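# Sort rings from pallet onto size-matched holder pads

## Task

Take every ring off the pallet and set it lying flat on the pads of the holder whose size fits that ring (grasping a ring from inside its hole is an option). Afterwards open the gripper, back away, and finish with both arms raised in free space, in contact with nothing.

## Robot and tools

Robot and frame. Two 6-joint arms, left_arm and right_arm, each carrying a parallel two-finger gripper. Every position is reported in one common scene frame: origin on the table surface midway between the arms, +x pointing out over the table, +z up, and left_arm sitting on the +y side. The names left and right refer to the arms only, not to sides of a camera picture. Knocking or placing anything off the table counts as failure. Held parts may occasionally be jerked, and loose items nudged, by outside disturbances.

execute_actions. Argument actions is a list holding zero or one item. An empty list sends nothing and just reports the state. A motion item is {"rows": [...], "steps": n}: 1 to 15 rows, steps 1 to 15 (default 15); each row is applied for one control step of 1/30 s, and the final row keeps repeating if steps outnumber rows. A wait item is {"steps": n} alone, n up to 300; it returns once n control steps have elapsed since the previous result, and your own reply time counts toward them. Optional pictures (true/false) decides whether camera images come back. A refused call moves nothing.

Row layout. Each row is a single list of 18 numbers covering both arms: first 9 for left_arm, then 9 for right_arm. Per arm: six absolute joint target angles in radians, in the order waist, shoulder, elbow, forearm roll, wrist pitch, wrist roll (same order as the Joint positions line), followed by gripper position, force_limit and speed, each in [-1, 1]. Joint ranges: waist ±3.491, shoulder ±3.140, elbow -1.187 to 4.328, forearm roll ±3.316, wrist pitch ±3.140, wrist roll ±3.927. The true stops may sit up to 0.010 rad either way. A target more than 0.010 rad beyond a stated end, and farther out than the joint currently is, gets the call refused; a target past the real end is clipped to it and a "joint sent to its limit" line may appear (possibly referring to an earlier action). Missing that line does not prove there is more travel.

Gripper numbers (absolute, not offsets). position: +1 = fully open, 140 mm; pads touch near -0.8; -1 = close until blocked. force_limit: roughly 14 N at -1, 60 N at 0, 107 N at +1 (for parts up to 40 mm wide). speed: pad gap changes about 30 mm/s at -1, 140 at 0, 250 at +1. To keep a gripper unchanged, repeat its previous three numbers; writing 0 is itself a command. Fingers extend along the gripper's +z and open along its y axis. end_effector_position is the point between the pads when closed; closed fingertips stick out about 33 mm past it, open ones about 9 mm. Closing pushes the tips roughly 24 mm farther out, so keep that clearance above surfaces. Once fingers stop they stay until a new position value (differing by 0.01 or more) arrives or the object yields or is lost. While object_status is 2, a new force_limit only applies with a new position value: to squeeze harder, raise force_limit and toggle position between -1 and -0.98.

Motion limits. Joint target rates are capped at 2.62 rad/s (waist, shoulder), 3.14 (elbow), 3.93 (wrist joints), with 0.5 s to accelerate; an arm's joints are slowed together to arrive at once. Each step the target is kept within 0.805 rad (waist, shoulder), 0.966 (elbow) or 1.21 (wrist joints) of the measured angle, and if the gripper would be sent more than 70 mm from where it is, all that arm's targets are pulled back. So distant goals need several calls. Between calls the arms keep heading to the last row sent until they settle or a step is HELD; then only a new action drives them further.

Result lines. State line: left_arm … | right_arm … with end_effector_position (m) and end_effector_quat_wxyz; printed position can drift from the true one, more at long reach. Joint positions / Joint velocities: one block per arm, rad and rad/s. object_status: 0 moving, 1 blocked while opening, 2 blocked while closing (a grasp; check for this after closing with -1), 3 reached target or pads met (a thin part might still be held). position_measured is in nonlinear counts, 3 open to 230 pads touching. "joint command not followed": a clearance check altered or blocked joint targets on some steps, the rest of the row still ran. HELD marks steps where the row was not (fully) sent. MOTOR HOT warns of heating from carrying loads; OVER-TEMPERATURE FAULT means the arm is braked until cool.

Faults and things to avoid. Contact torque at a joint's load limit (142 N m waist/shoulder/elbow, 35.6 N m for the three wrist joints; held weight included) or any external force of 150 N on the arm, tool or held part halts that arm for 10 s, drops the rest of the call and lets it yield. Do not let the arms collide or press on each other. Avoid drops, slips, slams, hard pushes, and jerky or wasteful motion.

zoom_image. Arguments camera (cam_head_left, cam_head_right, cam_left_wrist, cam_right_wrist) and region [x0, y0, x1, y1] in pixels of that camera's last full image, origin top-left, at most 504 by 504. Head cameras are fixed pinhole views of 896x504 placed behind and above the table (about x -0.28, z 0.97); wrist cameras are 504x504 fisheye views that move with each hand. Calibration matrices are supplied and may be off by a few degrees and millimetres.

finished_scene. Argument scene: the number of the current scene. Replying without any tool call ends everything.

Each tool is called after "Emit:" as name(argument=value, ...) on one line, values as JSON.

## Session

Emit:
execute_actions(actions=[])

Scene clock: 0.00 s of 9600.00 s.
left_arm: end_effector_position=(+0.2764, -0.0580, +0.3100) position_measured=3 object_status=3 end_effector_quat_wxyz=(-0.381, +0.718, -0.567, +0.136) | right_arm: end_effector_position=(+0.1219, -0.5577, +0.2649) position_measured=3 object_status=3 end_effector_quat_wxyz=(-0.012, +0.781, -0.621, +0.065)
Joint positions: left_arm=[-1.349  0.51   0.752 -0.866 -1.971  1.278] | right_arm=[-0.487 -0.506 -0.331 -0.002 -1.613  0.738]
Joint velocities: left_arm=[-0.     0.001 -0.     0.001  0.    -0.   ] | right_arm=[-0.     0.     0.    -0.001 -0.    -0.   ]

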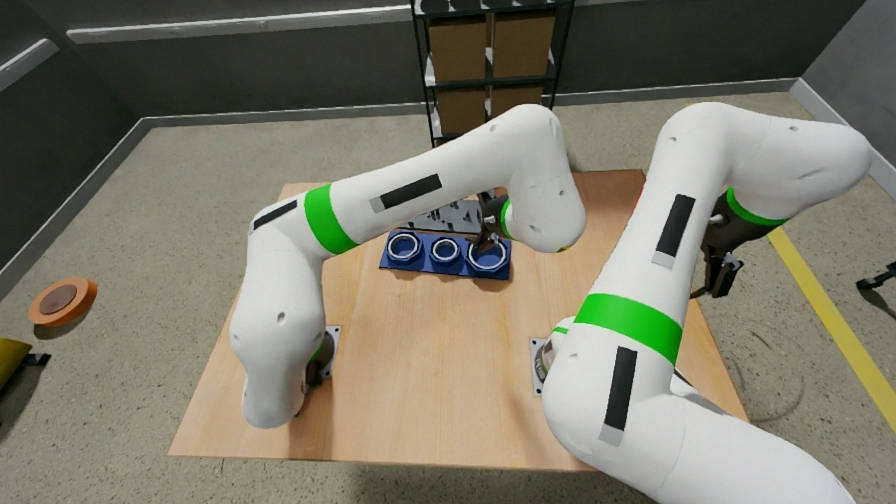

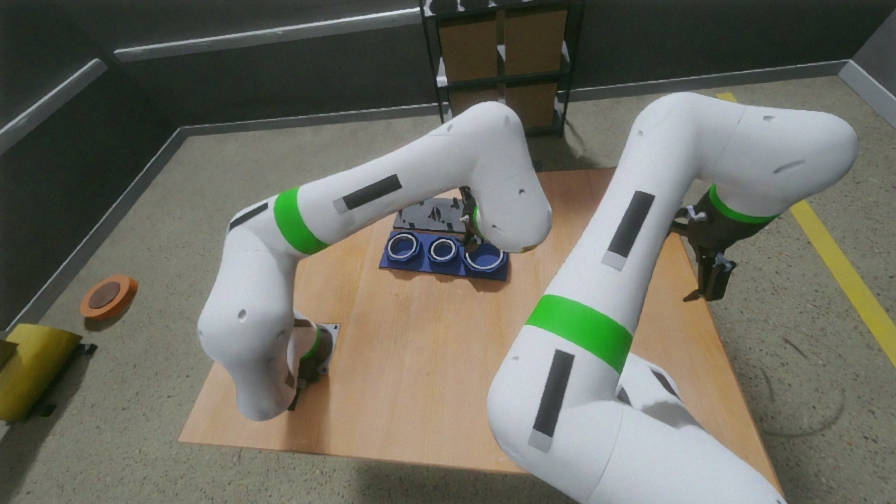

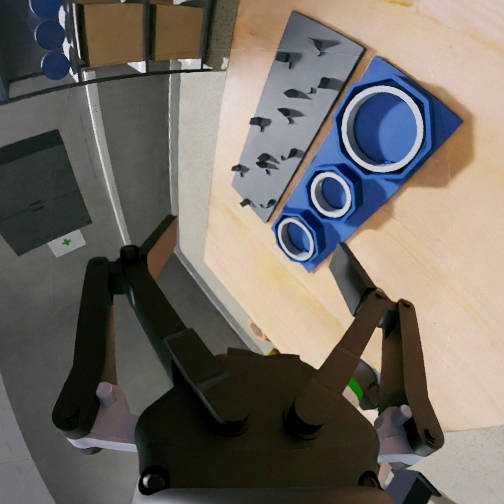

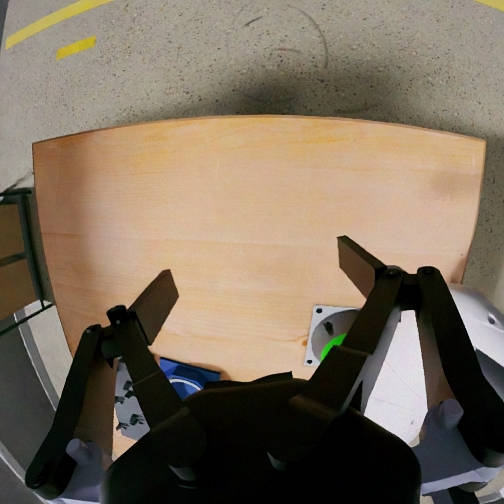

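Emit:
zoom_image(camera="cam_left_wrist", region=[210, 0, 490, 280])

Emit:
zoom_image(camera="cam_head_left", region=[370, 180, 530, 290])

Region (210, 0, 490, 280) of cam_left_wrist's 504x504 image, scaled by 1.800, with more detail than that image has.

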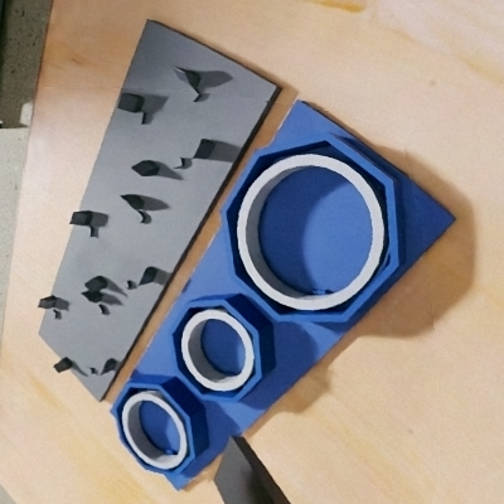

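Region (370, 180, 530, 290) of cam_head_left's 896x504 image, scaled by 3.150, with more detail than that image has; it fills the top 346 rows of this view, and the rest is white.

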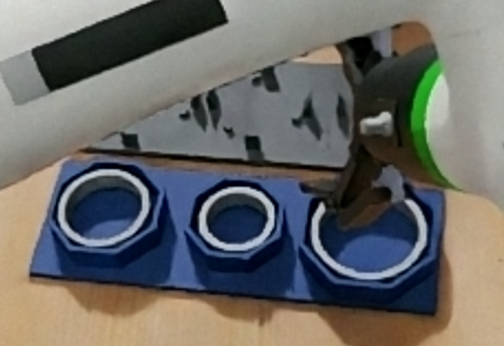

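Emit:
execute_actions(actions=[{"rows":[[-0.697,0.2125,0.332,0,-1.690,2.254,1,0,0,-0.487,-0.506,-0.331,-0.002,-1.613,0.738,1,0,0]],"steps":15}], pictures=false)

Emit:
execute_actions(actions=[{"steps":30}])

Scene clock: 13.30 s of 9600.00 s.
left_arm: end_effector_position=(+0.2977, +0.0143, +0.2670) position_measured=3 object_status=3 end_effector_quat_wxyz=(-0.095, +0.978, -0.180, +0.047) | right_arm: end_effector_position=(+0.1217, -0.5577, +0.2648) position_measured=3 object_status=3 end_effector_quat_wxyz=(-0.012, +0.781, -0.620, +0.065)
Joint positions: left_arm=[-0.857  0.285  0.435 -0.213 -1.759  2.014] | right_arm=[-0.487 -0.506 -0.331 -0.002 -1.613  0.738]
Joint velocities: left_arm=[ 1.27  -0.581 -0.819  1.685  0.543  1.892] | right_arm=[ 0. -0.  0. -0.  0.  0.]
Steps of this call (steps 1 to 90: nothing new was sent; then 9.80 s passed at rest; steps 91 to 105: all 15 steps of this action). Readings (joint positions | what the end effector reports):
91: left_arm=[-1.349 0.510 0.752 -0.866 -1.971 1.278] | right_arm=[-0.487 -0.506 -0.331 -0.002 -1.613 0.738] | left_arm position_measured=3 object_status=3 | right_arm position_measured=3 object_status=3
92: left_arm=[-1.347 0.509 0.751 -0.864 -1.970 1.281] | right_arm=[-0.487 -0.506 -0.331 -0.002 -1.613 0.738] | left_arm position_measured=3 object_status=3 | right_arm position_measured=3 object_status=3
94: left_arm=[-1.326 0.499 0.737 -0.836 -1.961 1.313] | right_arm=[-0.487 -0.506 -0.331 -0.002 -1.613 0.738] | left_arm position_measured=3 object_status=3 | right_arm position_measured=3 object_status=3
98: left_arm=[-1.215 0.449 0.666 -0.688 -1.913 1.479] | right_arm=[-0.487 -0.506 -0.331 -0.002 -1.613 0.738] | left_arm position_measured=3 object_status=3 | right_arm position_measured=3 object_status=3
105: the state above

Scene clock: 14.30 s of 9600.00 s.
left_arm: end_effector_position=(+0.3011, +0.0201, +0.2805) position_measured=3 object_status=3 end_effector_quat_wxyz=(+0.000, +1.000, -0.000, +0.000) | right_arm: end_effector_position=(+0.1217, -0.5577, +0.2648) position_measured=3 object_status=3 end_effector_quat_wxyz=(-0.012, +0.781, -0.620, +0.065)
Joint positions: left_arm=[-0.697  0.213  0.332  0.    -1.69   2.254] | right_arm=[-0.487 -0.506 -0.331 -0.002 -1.613  0.738]
Joint velocities: left_arm=[ 0.    -0.001  0.001  0.001 -0.001 -0.   ] | right_arm=[-0.    -0.     0.    -0.001 -0.001 -0.   ]
Steps of this call (steps 1 to 30: the robot went on to your last target). Readings (joint positions | what the end effector reports):
1: left_arm=[-0.817 0.267 0.409 -0.159 -1.742 2.074] | right_arm=[-0.487 -0.506 -0.331 -0.002 -1.613 0.738] | left_arm position_measured=3 object_status=3 | right_arm position_measured=3 object_status=3
2: left_arm=[-0.783 0.251 0.387 -0.114 -1.727 2.126] | right_arm=[-0.487 -0.506 -0.331 -0.002 -1.613 0.738] | left_arm position_measured=3 object_status=3 | right_arm position_measured=3 object_status=3
4: left_arm=[-0.732 0.228 0.354 -0.046 -1.705 2.202] | right_arm=[-0.487 -0.506 -0.331 -0.002 -1.613 0.738] | left_arm position_measured=3 object_status=3 | right_arm position_measured=3 object_status=3
8: left_arm=[-0.698 0.213 0.332 -0.000 -1.690 2.253] | right_arm=[-0.487 -0.506 -0.331 -0.002 -1.613 0.738] | left_arm position_measured=3 object_status=3 | right_arm position_measured=3 object_status=3
30: the state above
All arms were judged still, so your last target was given up. Only a new action makes them travel on or press farther. Fingers that are still opening or closing keep moving.
camera_calibration (this result's frames):
cam_left_wrist: T_world_to_cam=[[0.188185, -0.981927, -0.0201396, -0.0219017], [-0.861123, -0.174824, 0.477392, 0.125433], [-0.472285, -0.0724952, -0.87846, 0.585683], [0, 0, 0, 1]] pos_world=[0.388744, 0.042882, 0.454177]
cam_right_wrist: T_world_to_cam=[[-0.993082, -0.0246239, -0.114812, 0.13185], [-0.0511863, 0.970757, 0.234543, 0.507958], [0.105679, 0.238797, -0.965302, 0.558772], [0, 0, 0, 1]] pos_world=[0.0978874, -0.62329, 0.435384]

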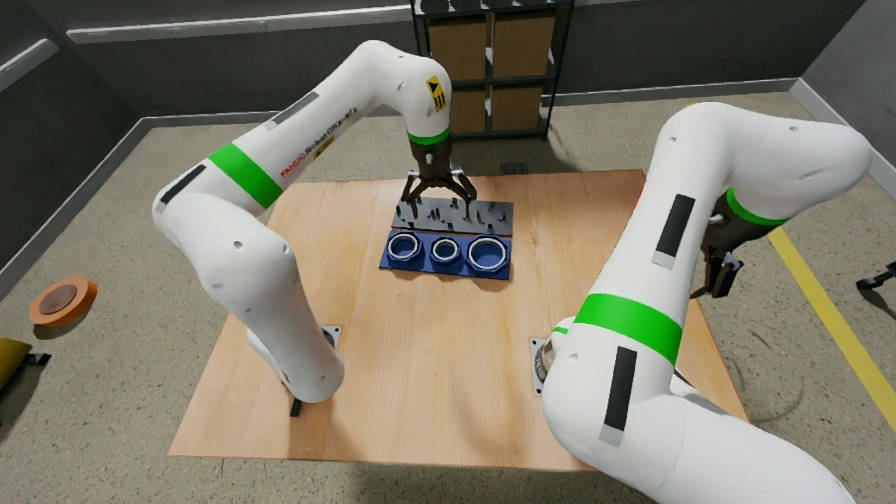

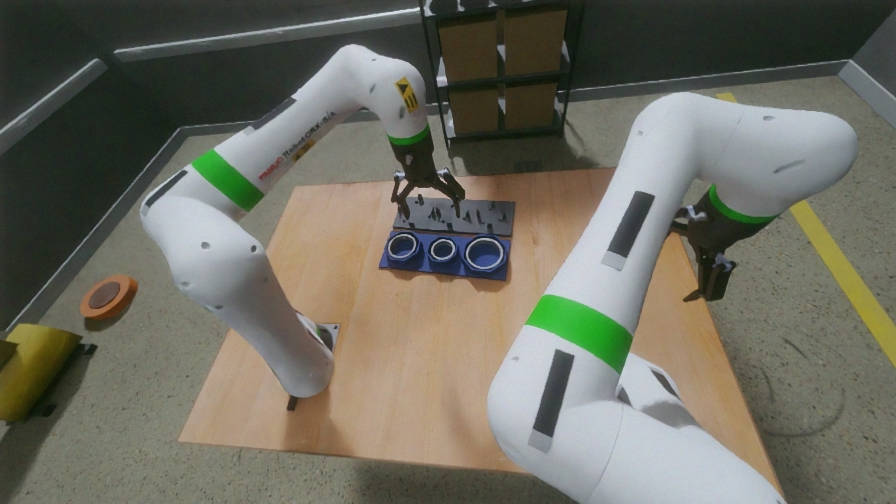

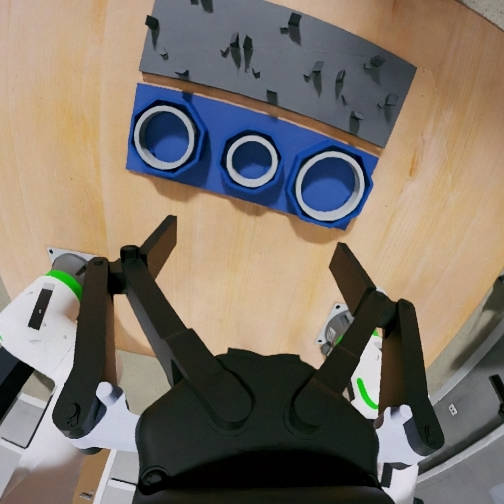

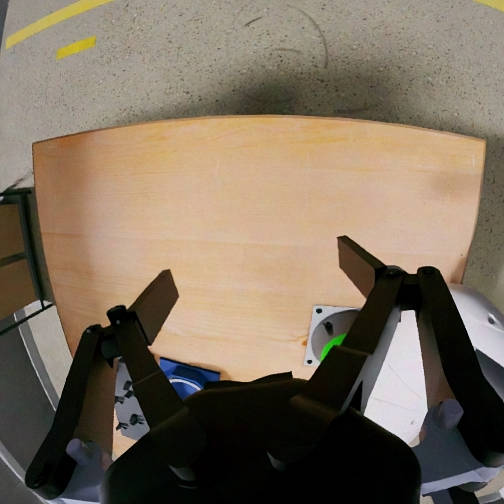

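Emit:
zoom_image(camera="cam_left_wrist", region=[120, 0, 280, 200])

Emit:
zoom_image(camera="cam_left_wrist", region=[240, 30, 430, 230])

Emit:
zoom_image(camera="cam_head_left", region=[375, 190, 525, 285])

Emit:
zoom_image(camera="cam_head_right", region=[375, 190, 525, 285])

Region (120, 0, 280, 200) of cam_left_wrist's 504x504 image, scaled by 2.520, with more detail than that image has; it fills the left 403 columns of this view, and the rest is white.

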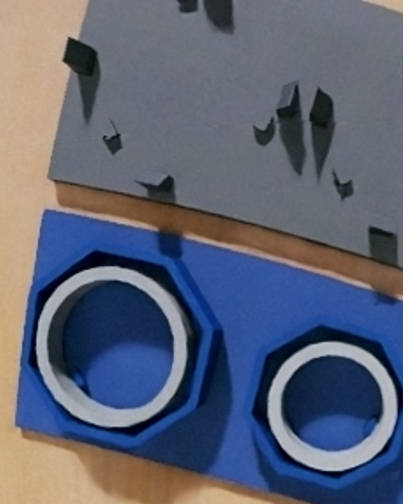

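Region (240, 30, 430, 230) of cam_left_wrist's 504x504 image, scaled by 2.520, with more detail than that image has; it fills the left 479 columns of this view, and the rest is white.

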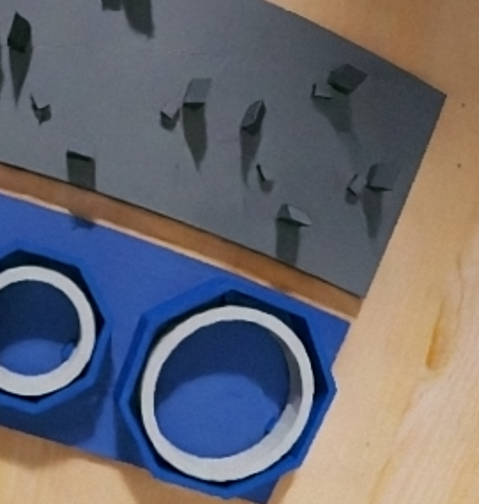

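Region (375, 190, 525, 285) of cam_head_left's 896x504 image, scaled by 3.360, with more detail than that image has; it fills the top 319 rows of this view, and the rest is white.

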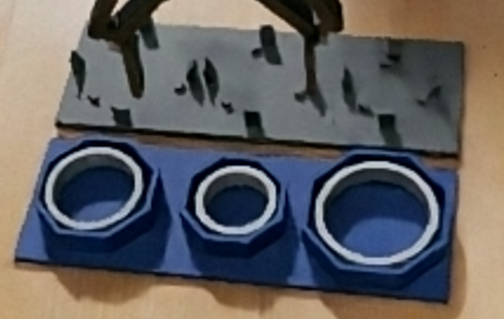

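Region (375, 190, 525, 285) of cam_head_right's 896x504 image, scaled by 3.360, with more detail than that image has; it fills the top 319 rows of this view, and the rest is white.

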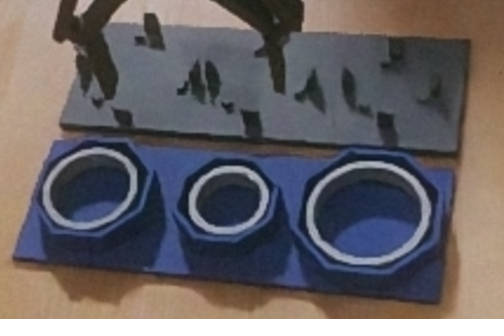

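Emit:
execute_actions(actions=[{"rows":[[-0.6045,0.3994,0.2923,0,-1.4637,2.1618,-1,0,1,-0.487,-0.506,-0.331,-0.002,-1.613,0.738,1,0,0]],"steps":15}], pictures=false)

Emit:
execute_actions(actions=[{"steps":12}])

Scene clock: 21.50 s of 9600.00 s.
left_arm: end_effector_position=(+0.3998, +0.0102, +0.1603) position_measured=182 object_status=0 end_effector_quat_wxyz=(-0.000, +1.000, -0.000, -0.000) | right_arm: end_effector_position=(+0.1217, -0.5577, +0.2648) position_measured=3 object_status=3 end_effector_quat_wxyz=(-0.012, +0.781, -0.620, +0.065)
Joint positions: left_arm=[-0.605  0.399  0.292  0.    -1.464  2.162] | right_arm=[-0.487 -0.506 -0.331 -0.002 -1.613  0.738]
Joint velocities: left_arm=[ 0.    -0.004 -0.002 -0.     0.009 -0.004] | right_arm=[-0.     0.    -0.    -0.001 -0.001 -0.001]
Steps of this call (steps 1 to 90: nothing new was sent; then 3.70 s passed at rest; steps 91 to 105: all 15 steps of this action). Readings (joint positions | what the end effector reports):
91: left_arm=[-0.697 0.212 0.332 0.000 -1.690 2.254] | right_arm=[-0.487 -0.506 -0.331 -0.002 -1.613 0.738] | left_arm position_measured=3 object_status=0 | right_arm position_measured=3 object_status=3
92: left_arm=[-0.696 0.214 0.332 0.000 -1.687 2.254] | right_arm=[-0.487 -0.506 -0.331 -0.002 -1.613 0.738] | left_arm position_measured=7 object_status=0 | right_arm position_measured=3 object_status=3
94: left_arm=[-0.686 0.235 0.327 0.000 -1.662 2.243] | right_arm=[-0.487 -0.506 -0.331 -0.002 -1.613 0.738] | left_arm position_measured=34 object_status=0 | right_arm position_measured=3 object_status=3
98: left_arm=[-0.647 0.314 0.310 0.000 -1.567 2.204] | right_arm=[-0.487 -0.506 -0.331 -0.002 -1.613 0.738] | left_arm position_measured=87 object_status=0 | right_arm position_measured=3 object_status=3
105: the state above

Scene clock: 21.90 s of 9600.00 s.
left_arm: end_effector_position=(+0.4000, +0.0101, +0.1603) position_measured=233 object_status=3 end_effector_quat_wxyz=(+0.000, +1.000, -0.000, -0.000) | right_arm: end_effector_position=(+0.1217, -0.5577, +0.2648) position_measured=3 object_status=3 end_effector_quat_wxyz=(-0.012, +0.781, -0.620, +0.065)
Joint positions: left_arm=[-0.605  0.399  0.292  0.    -1.464  2.162] | right_arm=[-0.487 -0.506 -0.331 -0.002 -1.613  0.738]
Joint velocities: left_arm=[ 0.     0.001 -0.001 -0.002 -0.001 -0.001] | right_arm=[-0.    -0.    -0.     0.001  0.     0.   ]
Steps of this call (steps 1 to 12: the robot went on to your last target). Readings (joint positions | what the end effector reports):
1: left_arm=[-0.605 0.399 0.292 0.000 -1.464 2.162] | right_arm=[-0.487 -0.506 -0.331 -0.002 -1.613 0.738] | left_arm position_measured=195 object_status=0 | right_arm position_measured=3 object_status=3
2: left_arm=[-0.605 0.399 0.292 0.000 -1.464 2.162] | right_arm=[-0.487 -0.506 -0.331 -0.002 -1.613 0.738] | left_arm position_measured=209 object_status=0 | right_arm position_measured=3 object_status=3
4: left_arm=[-0.605 0.399 0.292 0.000 -1.464 2.162] | right_arm=[-0.487 -0.506 -0.331 -0.002 -1.613 0.738] | left_arm position_measured=233 object_status=0 | right_arm position_measured=3 object_status=3
8: left_arm=[-0.605 0.399 0.292 0.000 -1.464 2.162] | right_arm=[-0.487 -0.506 -0.331 -0.002 -1.613 0.738] | left_arm position_measured=233 object_status=0 | right_arm position_measured=3 object_status=3
12: the state above
camera_calibration (this result's frames):
cam_left_wrist: T_world_to_cam=[[0.188471, -0.981869, -0.0202846, -0.0528284], [-0.860901, -0.17512, 0.477684, 0.266077], [-0.472576, -0.0725668, -0.878297, 0.526083], [0, 0, 0, 1]] pos_world=[0.487637, 0.032901, 0.333885]
cam_right_wrist: T_world_to_cam=[[-0.993082, -0.0246398, -0.114812, 0.131845], [-0.0512018, 0.970756, 0.234543, 0.507957], [0.105676, 0.238799, -0.965302, 0.558772], [0, 0, 0, 1]] pos_world=[0.0978925, -0.623288, 0.435384]

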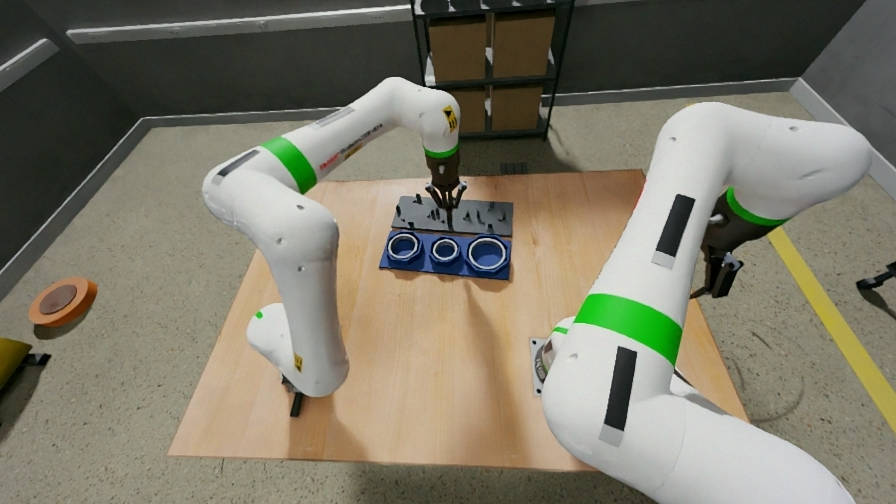

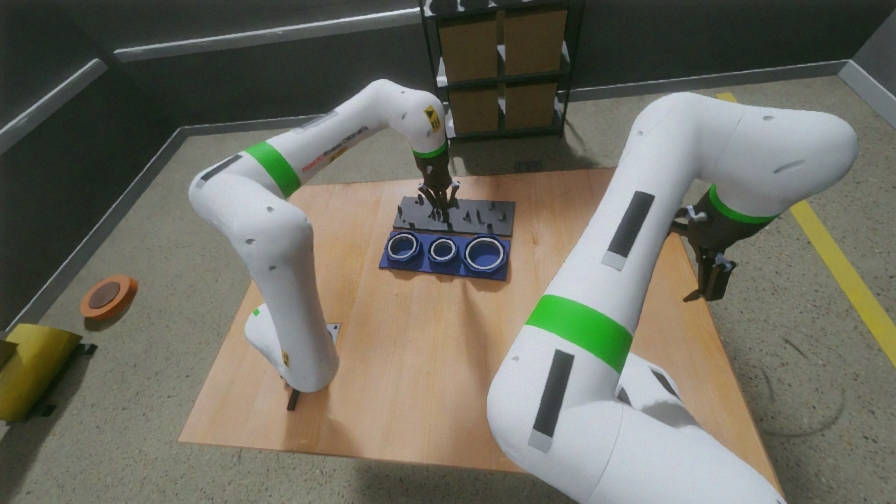

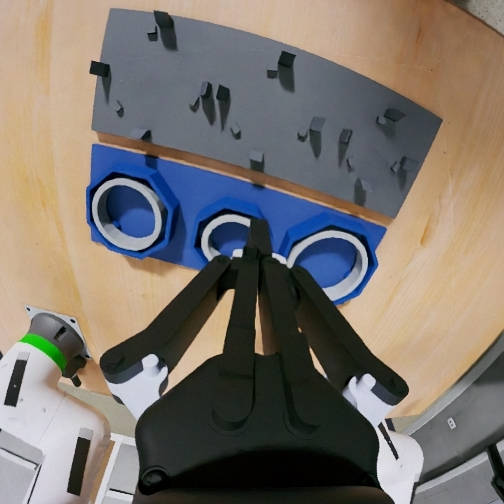

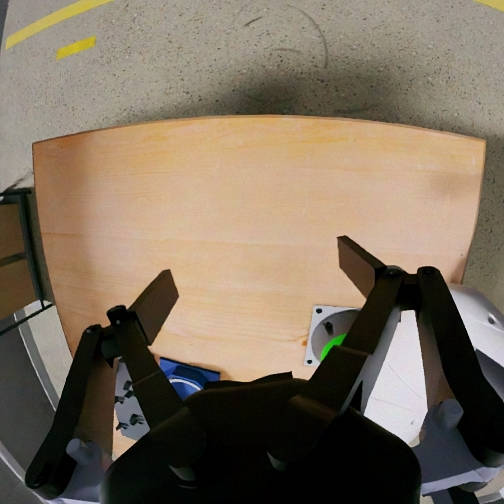

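Emit:
zoom_image(camera="cam_left_wrist", region=[80, 0, 248, 168])

Emit:
zoom_image(camera="cam_left_wrist", region=[190, 30, 358, 198])

Emit:
zoom_image(camera="cam_left_wrist", region=[290, 70, 458, 238])

Emit:
zoom_image(camera="cam_left_wrist", region=[70, 130, 238, 298])

Region (80, 0, 248, 168) of cam_left_wrist's 504x504 image, scaled by 3.000, with more detail than that image has.

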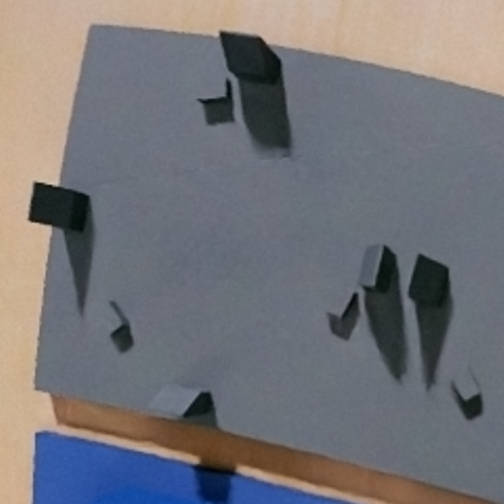

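Region (190, 30, 358, 198) of cam_left_wrist's 504x504 image, scaled by 3.000, with more detail than that image has.

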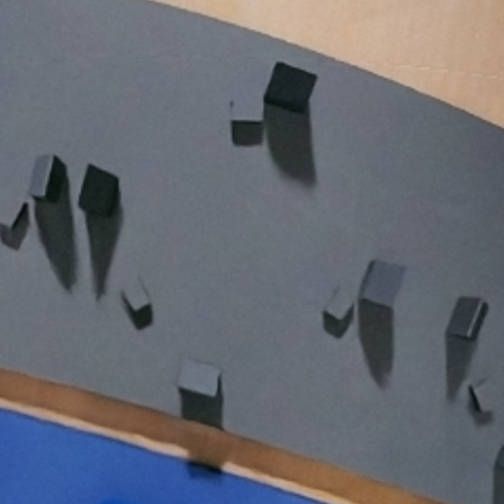

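Region (290, 70, 458, 238) of cam_left_wrist's 504x504 image, scaled by 3.000, with more detail than that image has.

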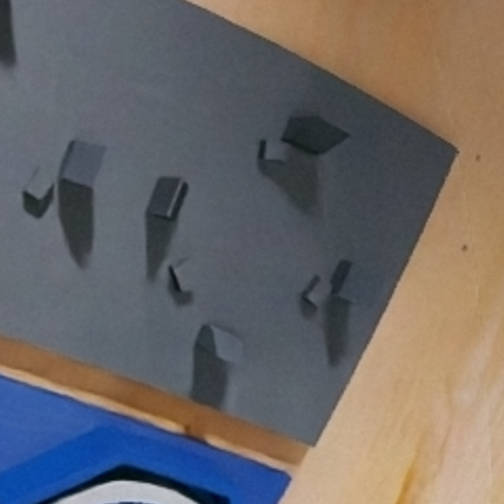

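Region (70, 130, 238, 298) of cam_left_wrist's 504x504 image, scaled by 3.000, with more detail than that image has.

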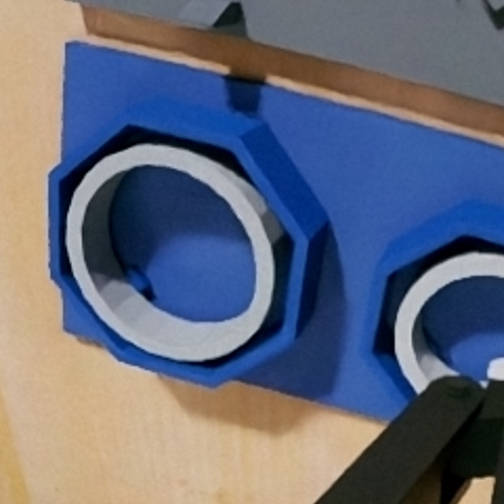

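Emit:
execute_actions(actions=[{"rows":[[-0.6233,0.2613,-0.045,0,-1.2645,2.1806,-0.5,0,1,-0.487,-0.506,-0.331,-0.002,-1.613,0.738,1,0,0]],"steps":15}], pictures=false)

Emit:
execute_actions(actions=[{"steps":8}])

Scene clock: 32.13 s of 9600.00 s.
left_arm: end_effector_position=(+0.3337, +0.0431, +0.0951) position_measured=192 object_status=3 end_effector_quat_wxyz=(-0.000, +1.000, -0.000, -0.000) | right_arm: end_effector_position=(+0.1217, -0.5577, +0.2648) position_measured=3 object_status=3 end_effector_quat_wxyz=(-0.012, +0.781, -0.620, +0.065)
Joint positions: left_arm=[-0.623  0.262 -0.044 -0.    -1.265  2.181] | right_arm=[-0.487 -0.506 -0.331 -0.002 -1.613  0.738]
Joint velocities: left_arm=[-0.003 -0.028 -0.068 -0.     0.043  0.005] | right_arm=[-0. -0.  0. -0. -0. -0.]
Steps of this call (steps 1 to 15: the robot went on to your last target; steps 16 to 90: nothing new was sent; then 6.73 s passed at rest; steps 91 to 105: all 15 steps of this action). Readings (joint positions | what the end effector reports):
91: left_arm=[-0.604 0.399 0.292 -0.000 -1.464 2.162] | right_arm=[-0.487 -0.506 -0.331 -0.002 -1.613 0.738] | left_arm position_measured=233 object_status=0 | right_arm position_measured=3 object_status=3
92: left_arm=[-0.605 0.399 0.291 -0.000 -1.462 2.162] | right_arm=[-0.487 -0.506 -0.331 -0.002 -1.613 0.738] | left_arm position_measured=233 object_status=0 | right_arm position_measured=3 object_status=3
94: left_arm=[-0.606 0.388 0.266 -0.000 -1.447 2.162] | right_arm=[-0.487 -0.506 -0.331 -0.002 -1.613 0.738] | left_arm position_measured=210 object_status=0 | right_arm position_measured=3 object_status=3
98: left_arm=[-0.613 0.334 0.133 -0.000 -1.369 2.171] | right_arm=[-0.487 -0.506 -0.331 -0.002 -1.613 0.738] | left_arm position_measured=192 object_status=0 | right_arm position_measured=3 object_status=3
105: the state above

Scene clock: 32.40 s of 9600.00 s.
left_arm: end_effector_position=(+0.3336, +0.0432, +0.0949) position_measured=192 object_status=3 end_effector_quat_wxyz=(-0.000, +1.000, -0.000, +0.000) | right_arm: end_effector_position=(+0.1217, -0.5577, +0.2648) position_measured=3 object_status=3 end_effector_quat_wxyz=(-0.012, +0.781, -0.620, +0.065)
Joint positions: left_arm=[-0.623  0.261 -0.045 -0.    -1.265  2.181] | right_arm=[-0.487 -0.506 -0.331 -0.002 -1.613  0.738]
Joint velocities: left_arm=[-0.     0.    -0.001 -0.002 -0.001  0.   ] | right_arm=[-0.    -0.    -0.001  0.     0.001  0.   ]
Steps of this call (steps 1 to 8: the robot went on to your last target). Readings (joint positions | what the end effector reports):
1: left_arm=[-0.623 0.261 -0.045 -0.000 -1.265 2.181] | right_arm=[-0.487 -0.506 -0.331 -0.002 -1.613 0.738] | left_arm position_measured=192 object_status=3 | right_arm position_measured=3 object_status=3
2: left_arm=[-0.623 0.261 -0.045 -0.000 -1.265 2.181] | right_arm=[-0.487 -0.506 -0.331 -0.002 -1.613 0.738] | left_arm position_measured=192 object_status=3 | right_arm position_measured=3 object_status=3
4: left_arm=[-0.623 0.261 -0.045 -0.000 -1.265 2.181] | right_arm=[-0.487 -0.506 -0.331 -0.002 -1.613 0.738] | left_arm position_measured=192 object_status=3 | right_arm position_measured=3 object_status=3
8: the state above
camera_calibration (this result's frames):
cam_left_wrist: T_world_to_cam=[[0.188477, -0.981866, -0.0203752, -0.00919144], [-0.861004, -0.175185, 0.477474, 0.245992], [-0.472385, -0.0724499, -0.878409, 0.439669], [0, 0, 0, 1]] pos_world=[0.421226, 0.0659234, 0.268567]
cam_right_wrist: T_world_to_cam=[[-0.993082, -0.0246401, -0.114812, 0.131845], [-0.0512022, 0.970756, 0.234543, 0.507957], [0.105676, 0.238799, -0.965302, 0.558772], [0, 0, 0, 1]] pos_world=[0.0978924, -0.623288, 0.435384]

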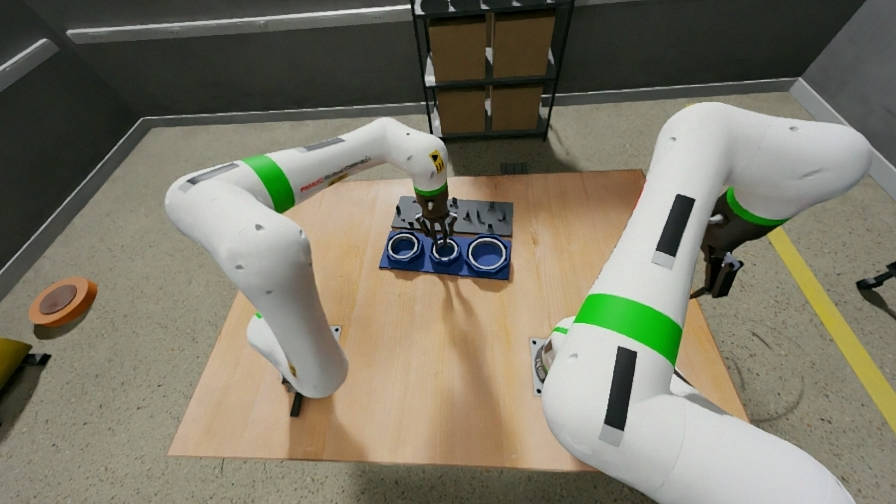

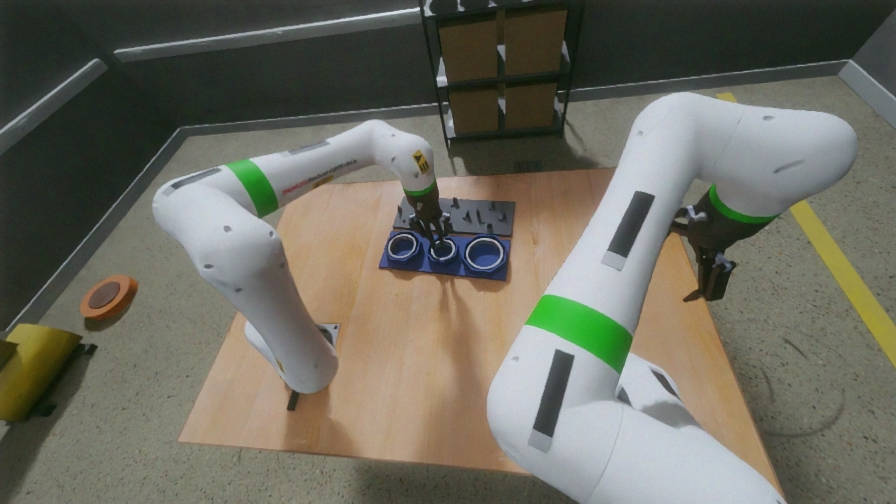

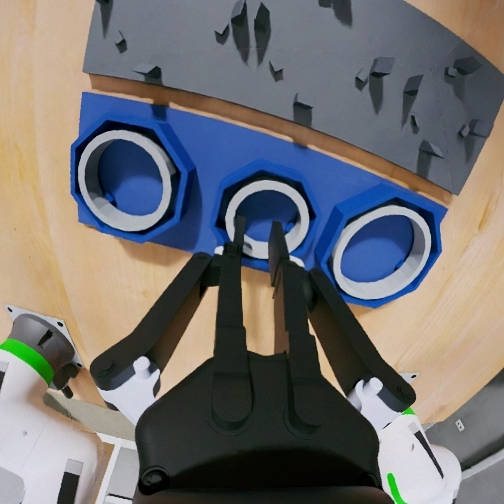

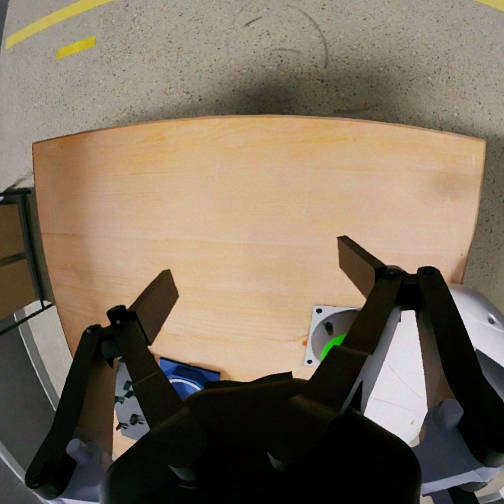

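Emit:
zoom_image(camera="cam_left_wrist", region=[200, 160, 326, 286])

Emit:
zoom_image(camera="cam_left_wrist", region=[310, 180, 450, 320])

Emit:
zoom_image(camera="cam_left_wrist", region=[60, 110, 200, 250])

Emit:
zoom_image(camera="cam_head_left", region=[400, 200, 480, 280])

Region (200, 160, 326, 286) of cam_left_wrist's 504x504 image, scaled by 4.000, with more detail than that image has.

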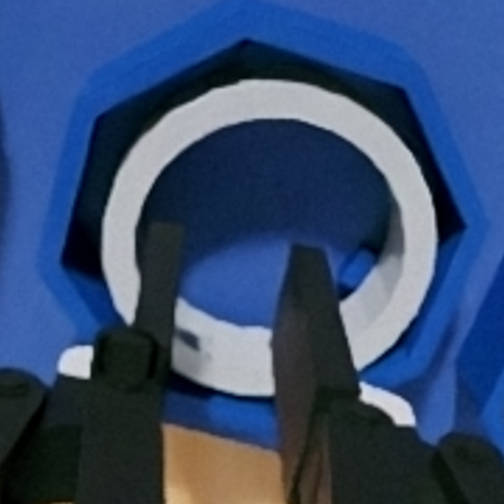

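Region (310, 180, 450, 320) of cam_left_wrist's 504x504 image, scaled by 3.600, with more detail than that image has.

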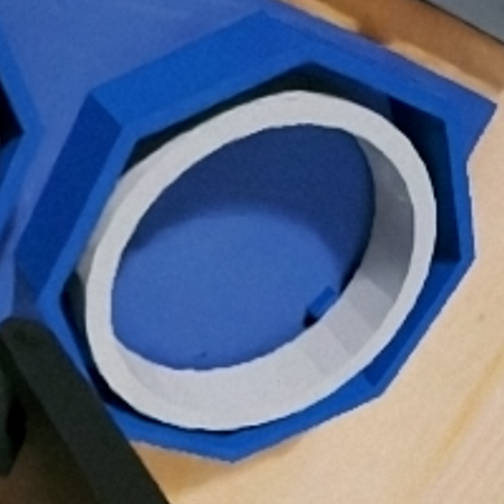

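Region (60, 110, 200, 250) of cam_left_wrist's 504x504 image, scaled by 3.600, with more detail than that image has.

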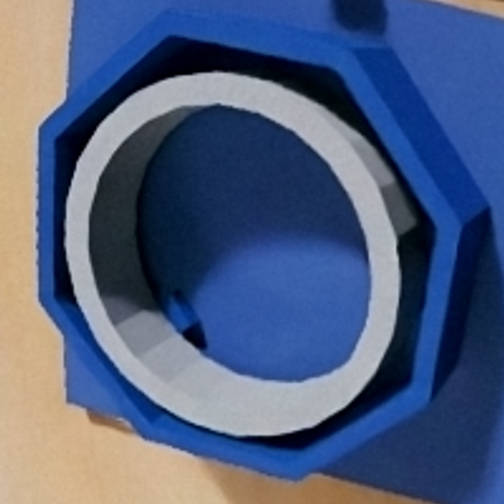

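Region (400, 200, 480, 280) of cam_head_left's 896x504 image, scaled by 6.300, with more detail than that image has.

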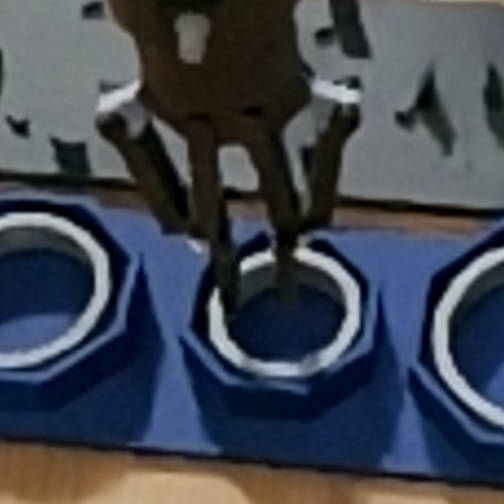

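Emit:
execute_actions(actions=[{"rows":[[-0.641,0.3164,-0.0803,0,-1.1741,2.1983,-0.5,0,1,-0.487,-0.506,-0.331,-0.002,-1.613,0.738,1,0,0]],"steps":13}])

Emit:
zoom_image(camera="cam_left_wrist", region=[190, 160, 330, 300])

Scene clock: 41.70 s of 9600.00 s.
left_arm: end_effector_position=(+0.3330, +0.0322, +0.0520) position_measured=192 object_status=3 end_effector_quat_wxyz=(+0.000, +1.000, -0.000, -0.000) | right_arm: end_effector_position=(+0.1217, -0.5577, +0.2648) position_measured=3 object_status=3 end_effector_quat_wxyz=(-0.012, +0.781, -0.620, +0.065)
Joint positions: left_arm=[-0.641  0.316 -0.08   0.    -1.174  2.198] | right_arm=[-0.487 -0.506 -0.331 -0.002 -1.613  0.738]
Joint velocities: left_arm=[0.    0.    0.001 0.001 0.    0.   ] | right_arm=[-0.  0.  0.  0. -0. -0.]
Steps of this call (steps 1 to 15: the robot went on to your last target; steps 16 to 90: nothing new was sent; then 5.87 s passed at rest; steps 91 to 103: all 13 steps of this action). Readings (joint positions | what the end effector reports):
91: left_arm=[-0.623 0.261 -0.045 0.000 -1.264 2.181] | right_arm=[-0.487 -0.506 -0.331 -0.002 -1.613 0.738] | left_arm position_measured=192 object_status=3 | right_arm position_measured=3 object_status=3
92: left_arm=[-0.624 0.263 -0.046 0.000 -1.261 2.181] | right_arm=[-0.487 -0.506 -0.331 -0.002 -1.613 0.738] | left_arm position_measured=192 object_status=3 | right_arm position_measured=3 object_status=3
94: left_arm=[-0.630 0.282 -0.058 0.000 -1.230 2.187] | right_arm=[-0.487 -0.506 -0.331 -0.002 -1.613 0.738] | left_arm position_measured=192 object_status=3 | right_arm position_measured=3 object_status=3
98: left_arm=[-0.641 0.317 -0.080 0.000 -1.175 2.198] | right_arm=[-0.487 -0.506 -0.331 -0.002 -1.613 0.738] | left_arm position_measured=192 object_status=3 | right_arm position_measured=3 object_status=3
103: the state above
camera_calibration (this result's frames):
cam_left_wrist: T_world_to_cam=[[0.188583, -0.981847, -0.020312, -0.020791], [-0.86082, -0.175222, 0.477793, 0.26397], [-0.472679, -0.0726186, -0.878237, 0.400942], [0, 0, 0, 1]] pos_world=[0.420668, 0.0549554, 0.225577]
cam_right_wrist: T_world_to_cam=[[-0.993082, -0.02464, -0.114813, 0.131845], [-0.0512021, 0.970756, 0.234543, 0.507957], [0.105676, 0.238799, -0.965302, 0.558772], [0, 0, 0, 1]] pos_world=[0.0978924, -0.623288, 0.435384]

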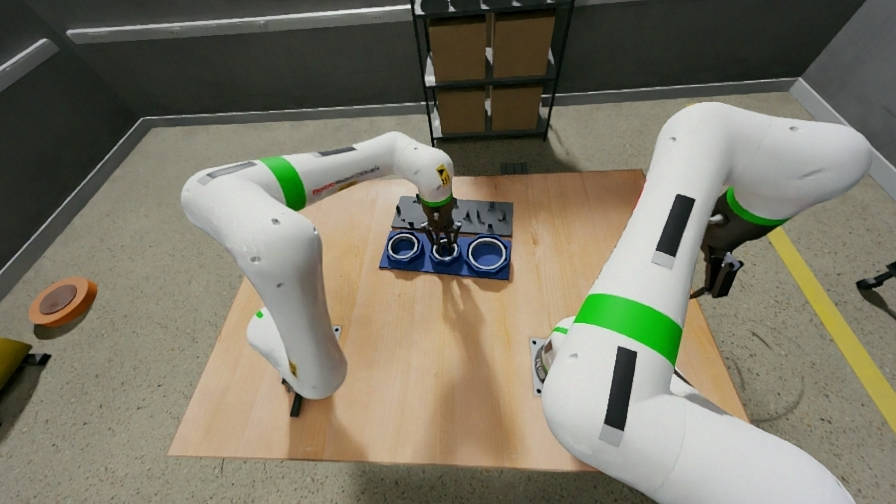

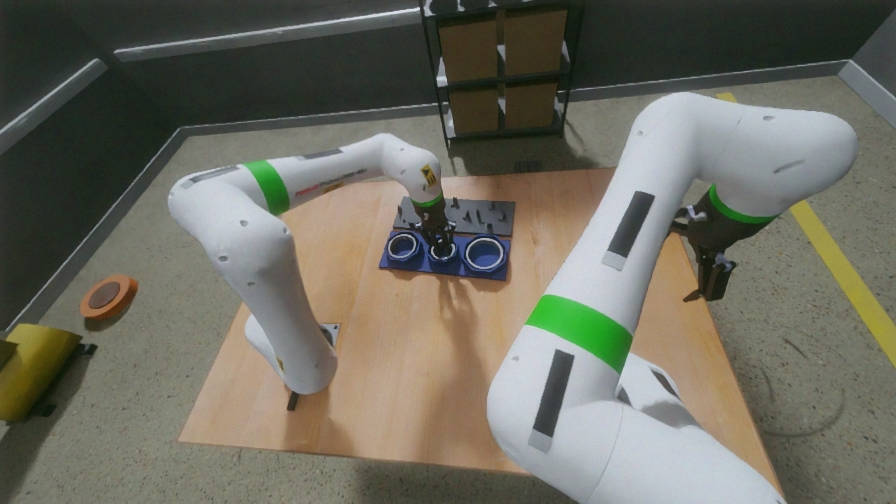

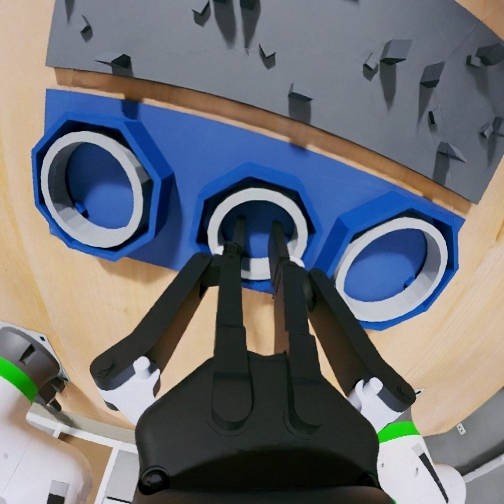

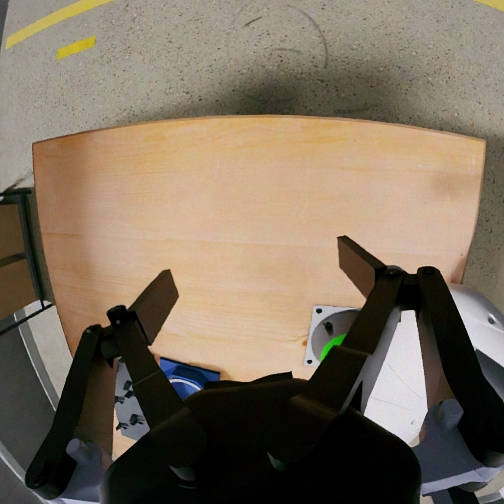

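Region (190, 160, 330, 300) of cam_left_wrist's 504x504 image, scaled by 3.600, with more detail than that image has.

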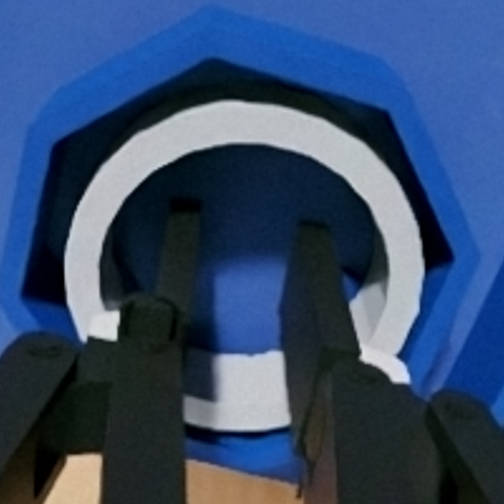

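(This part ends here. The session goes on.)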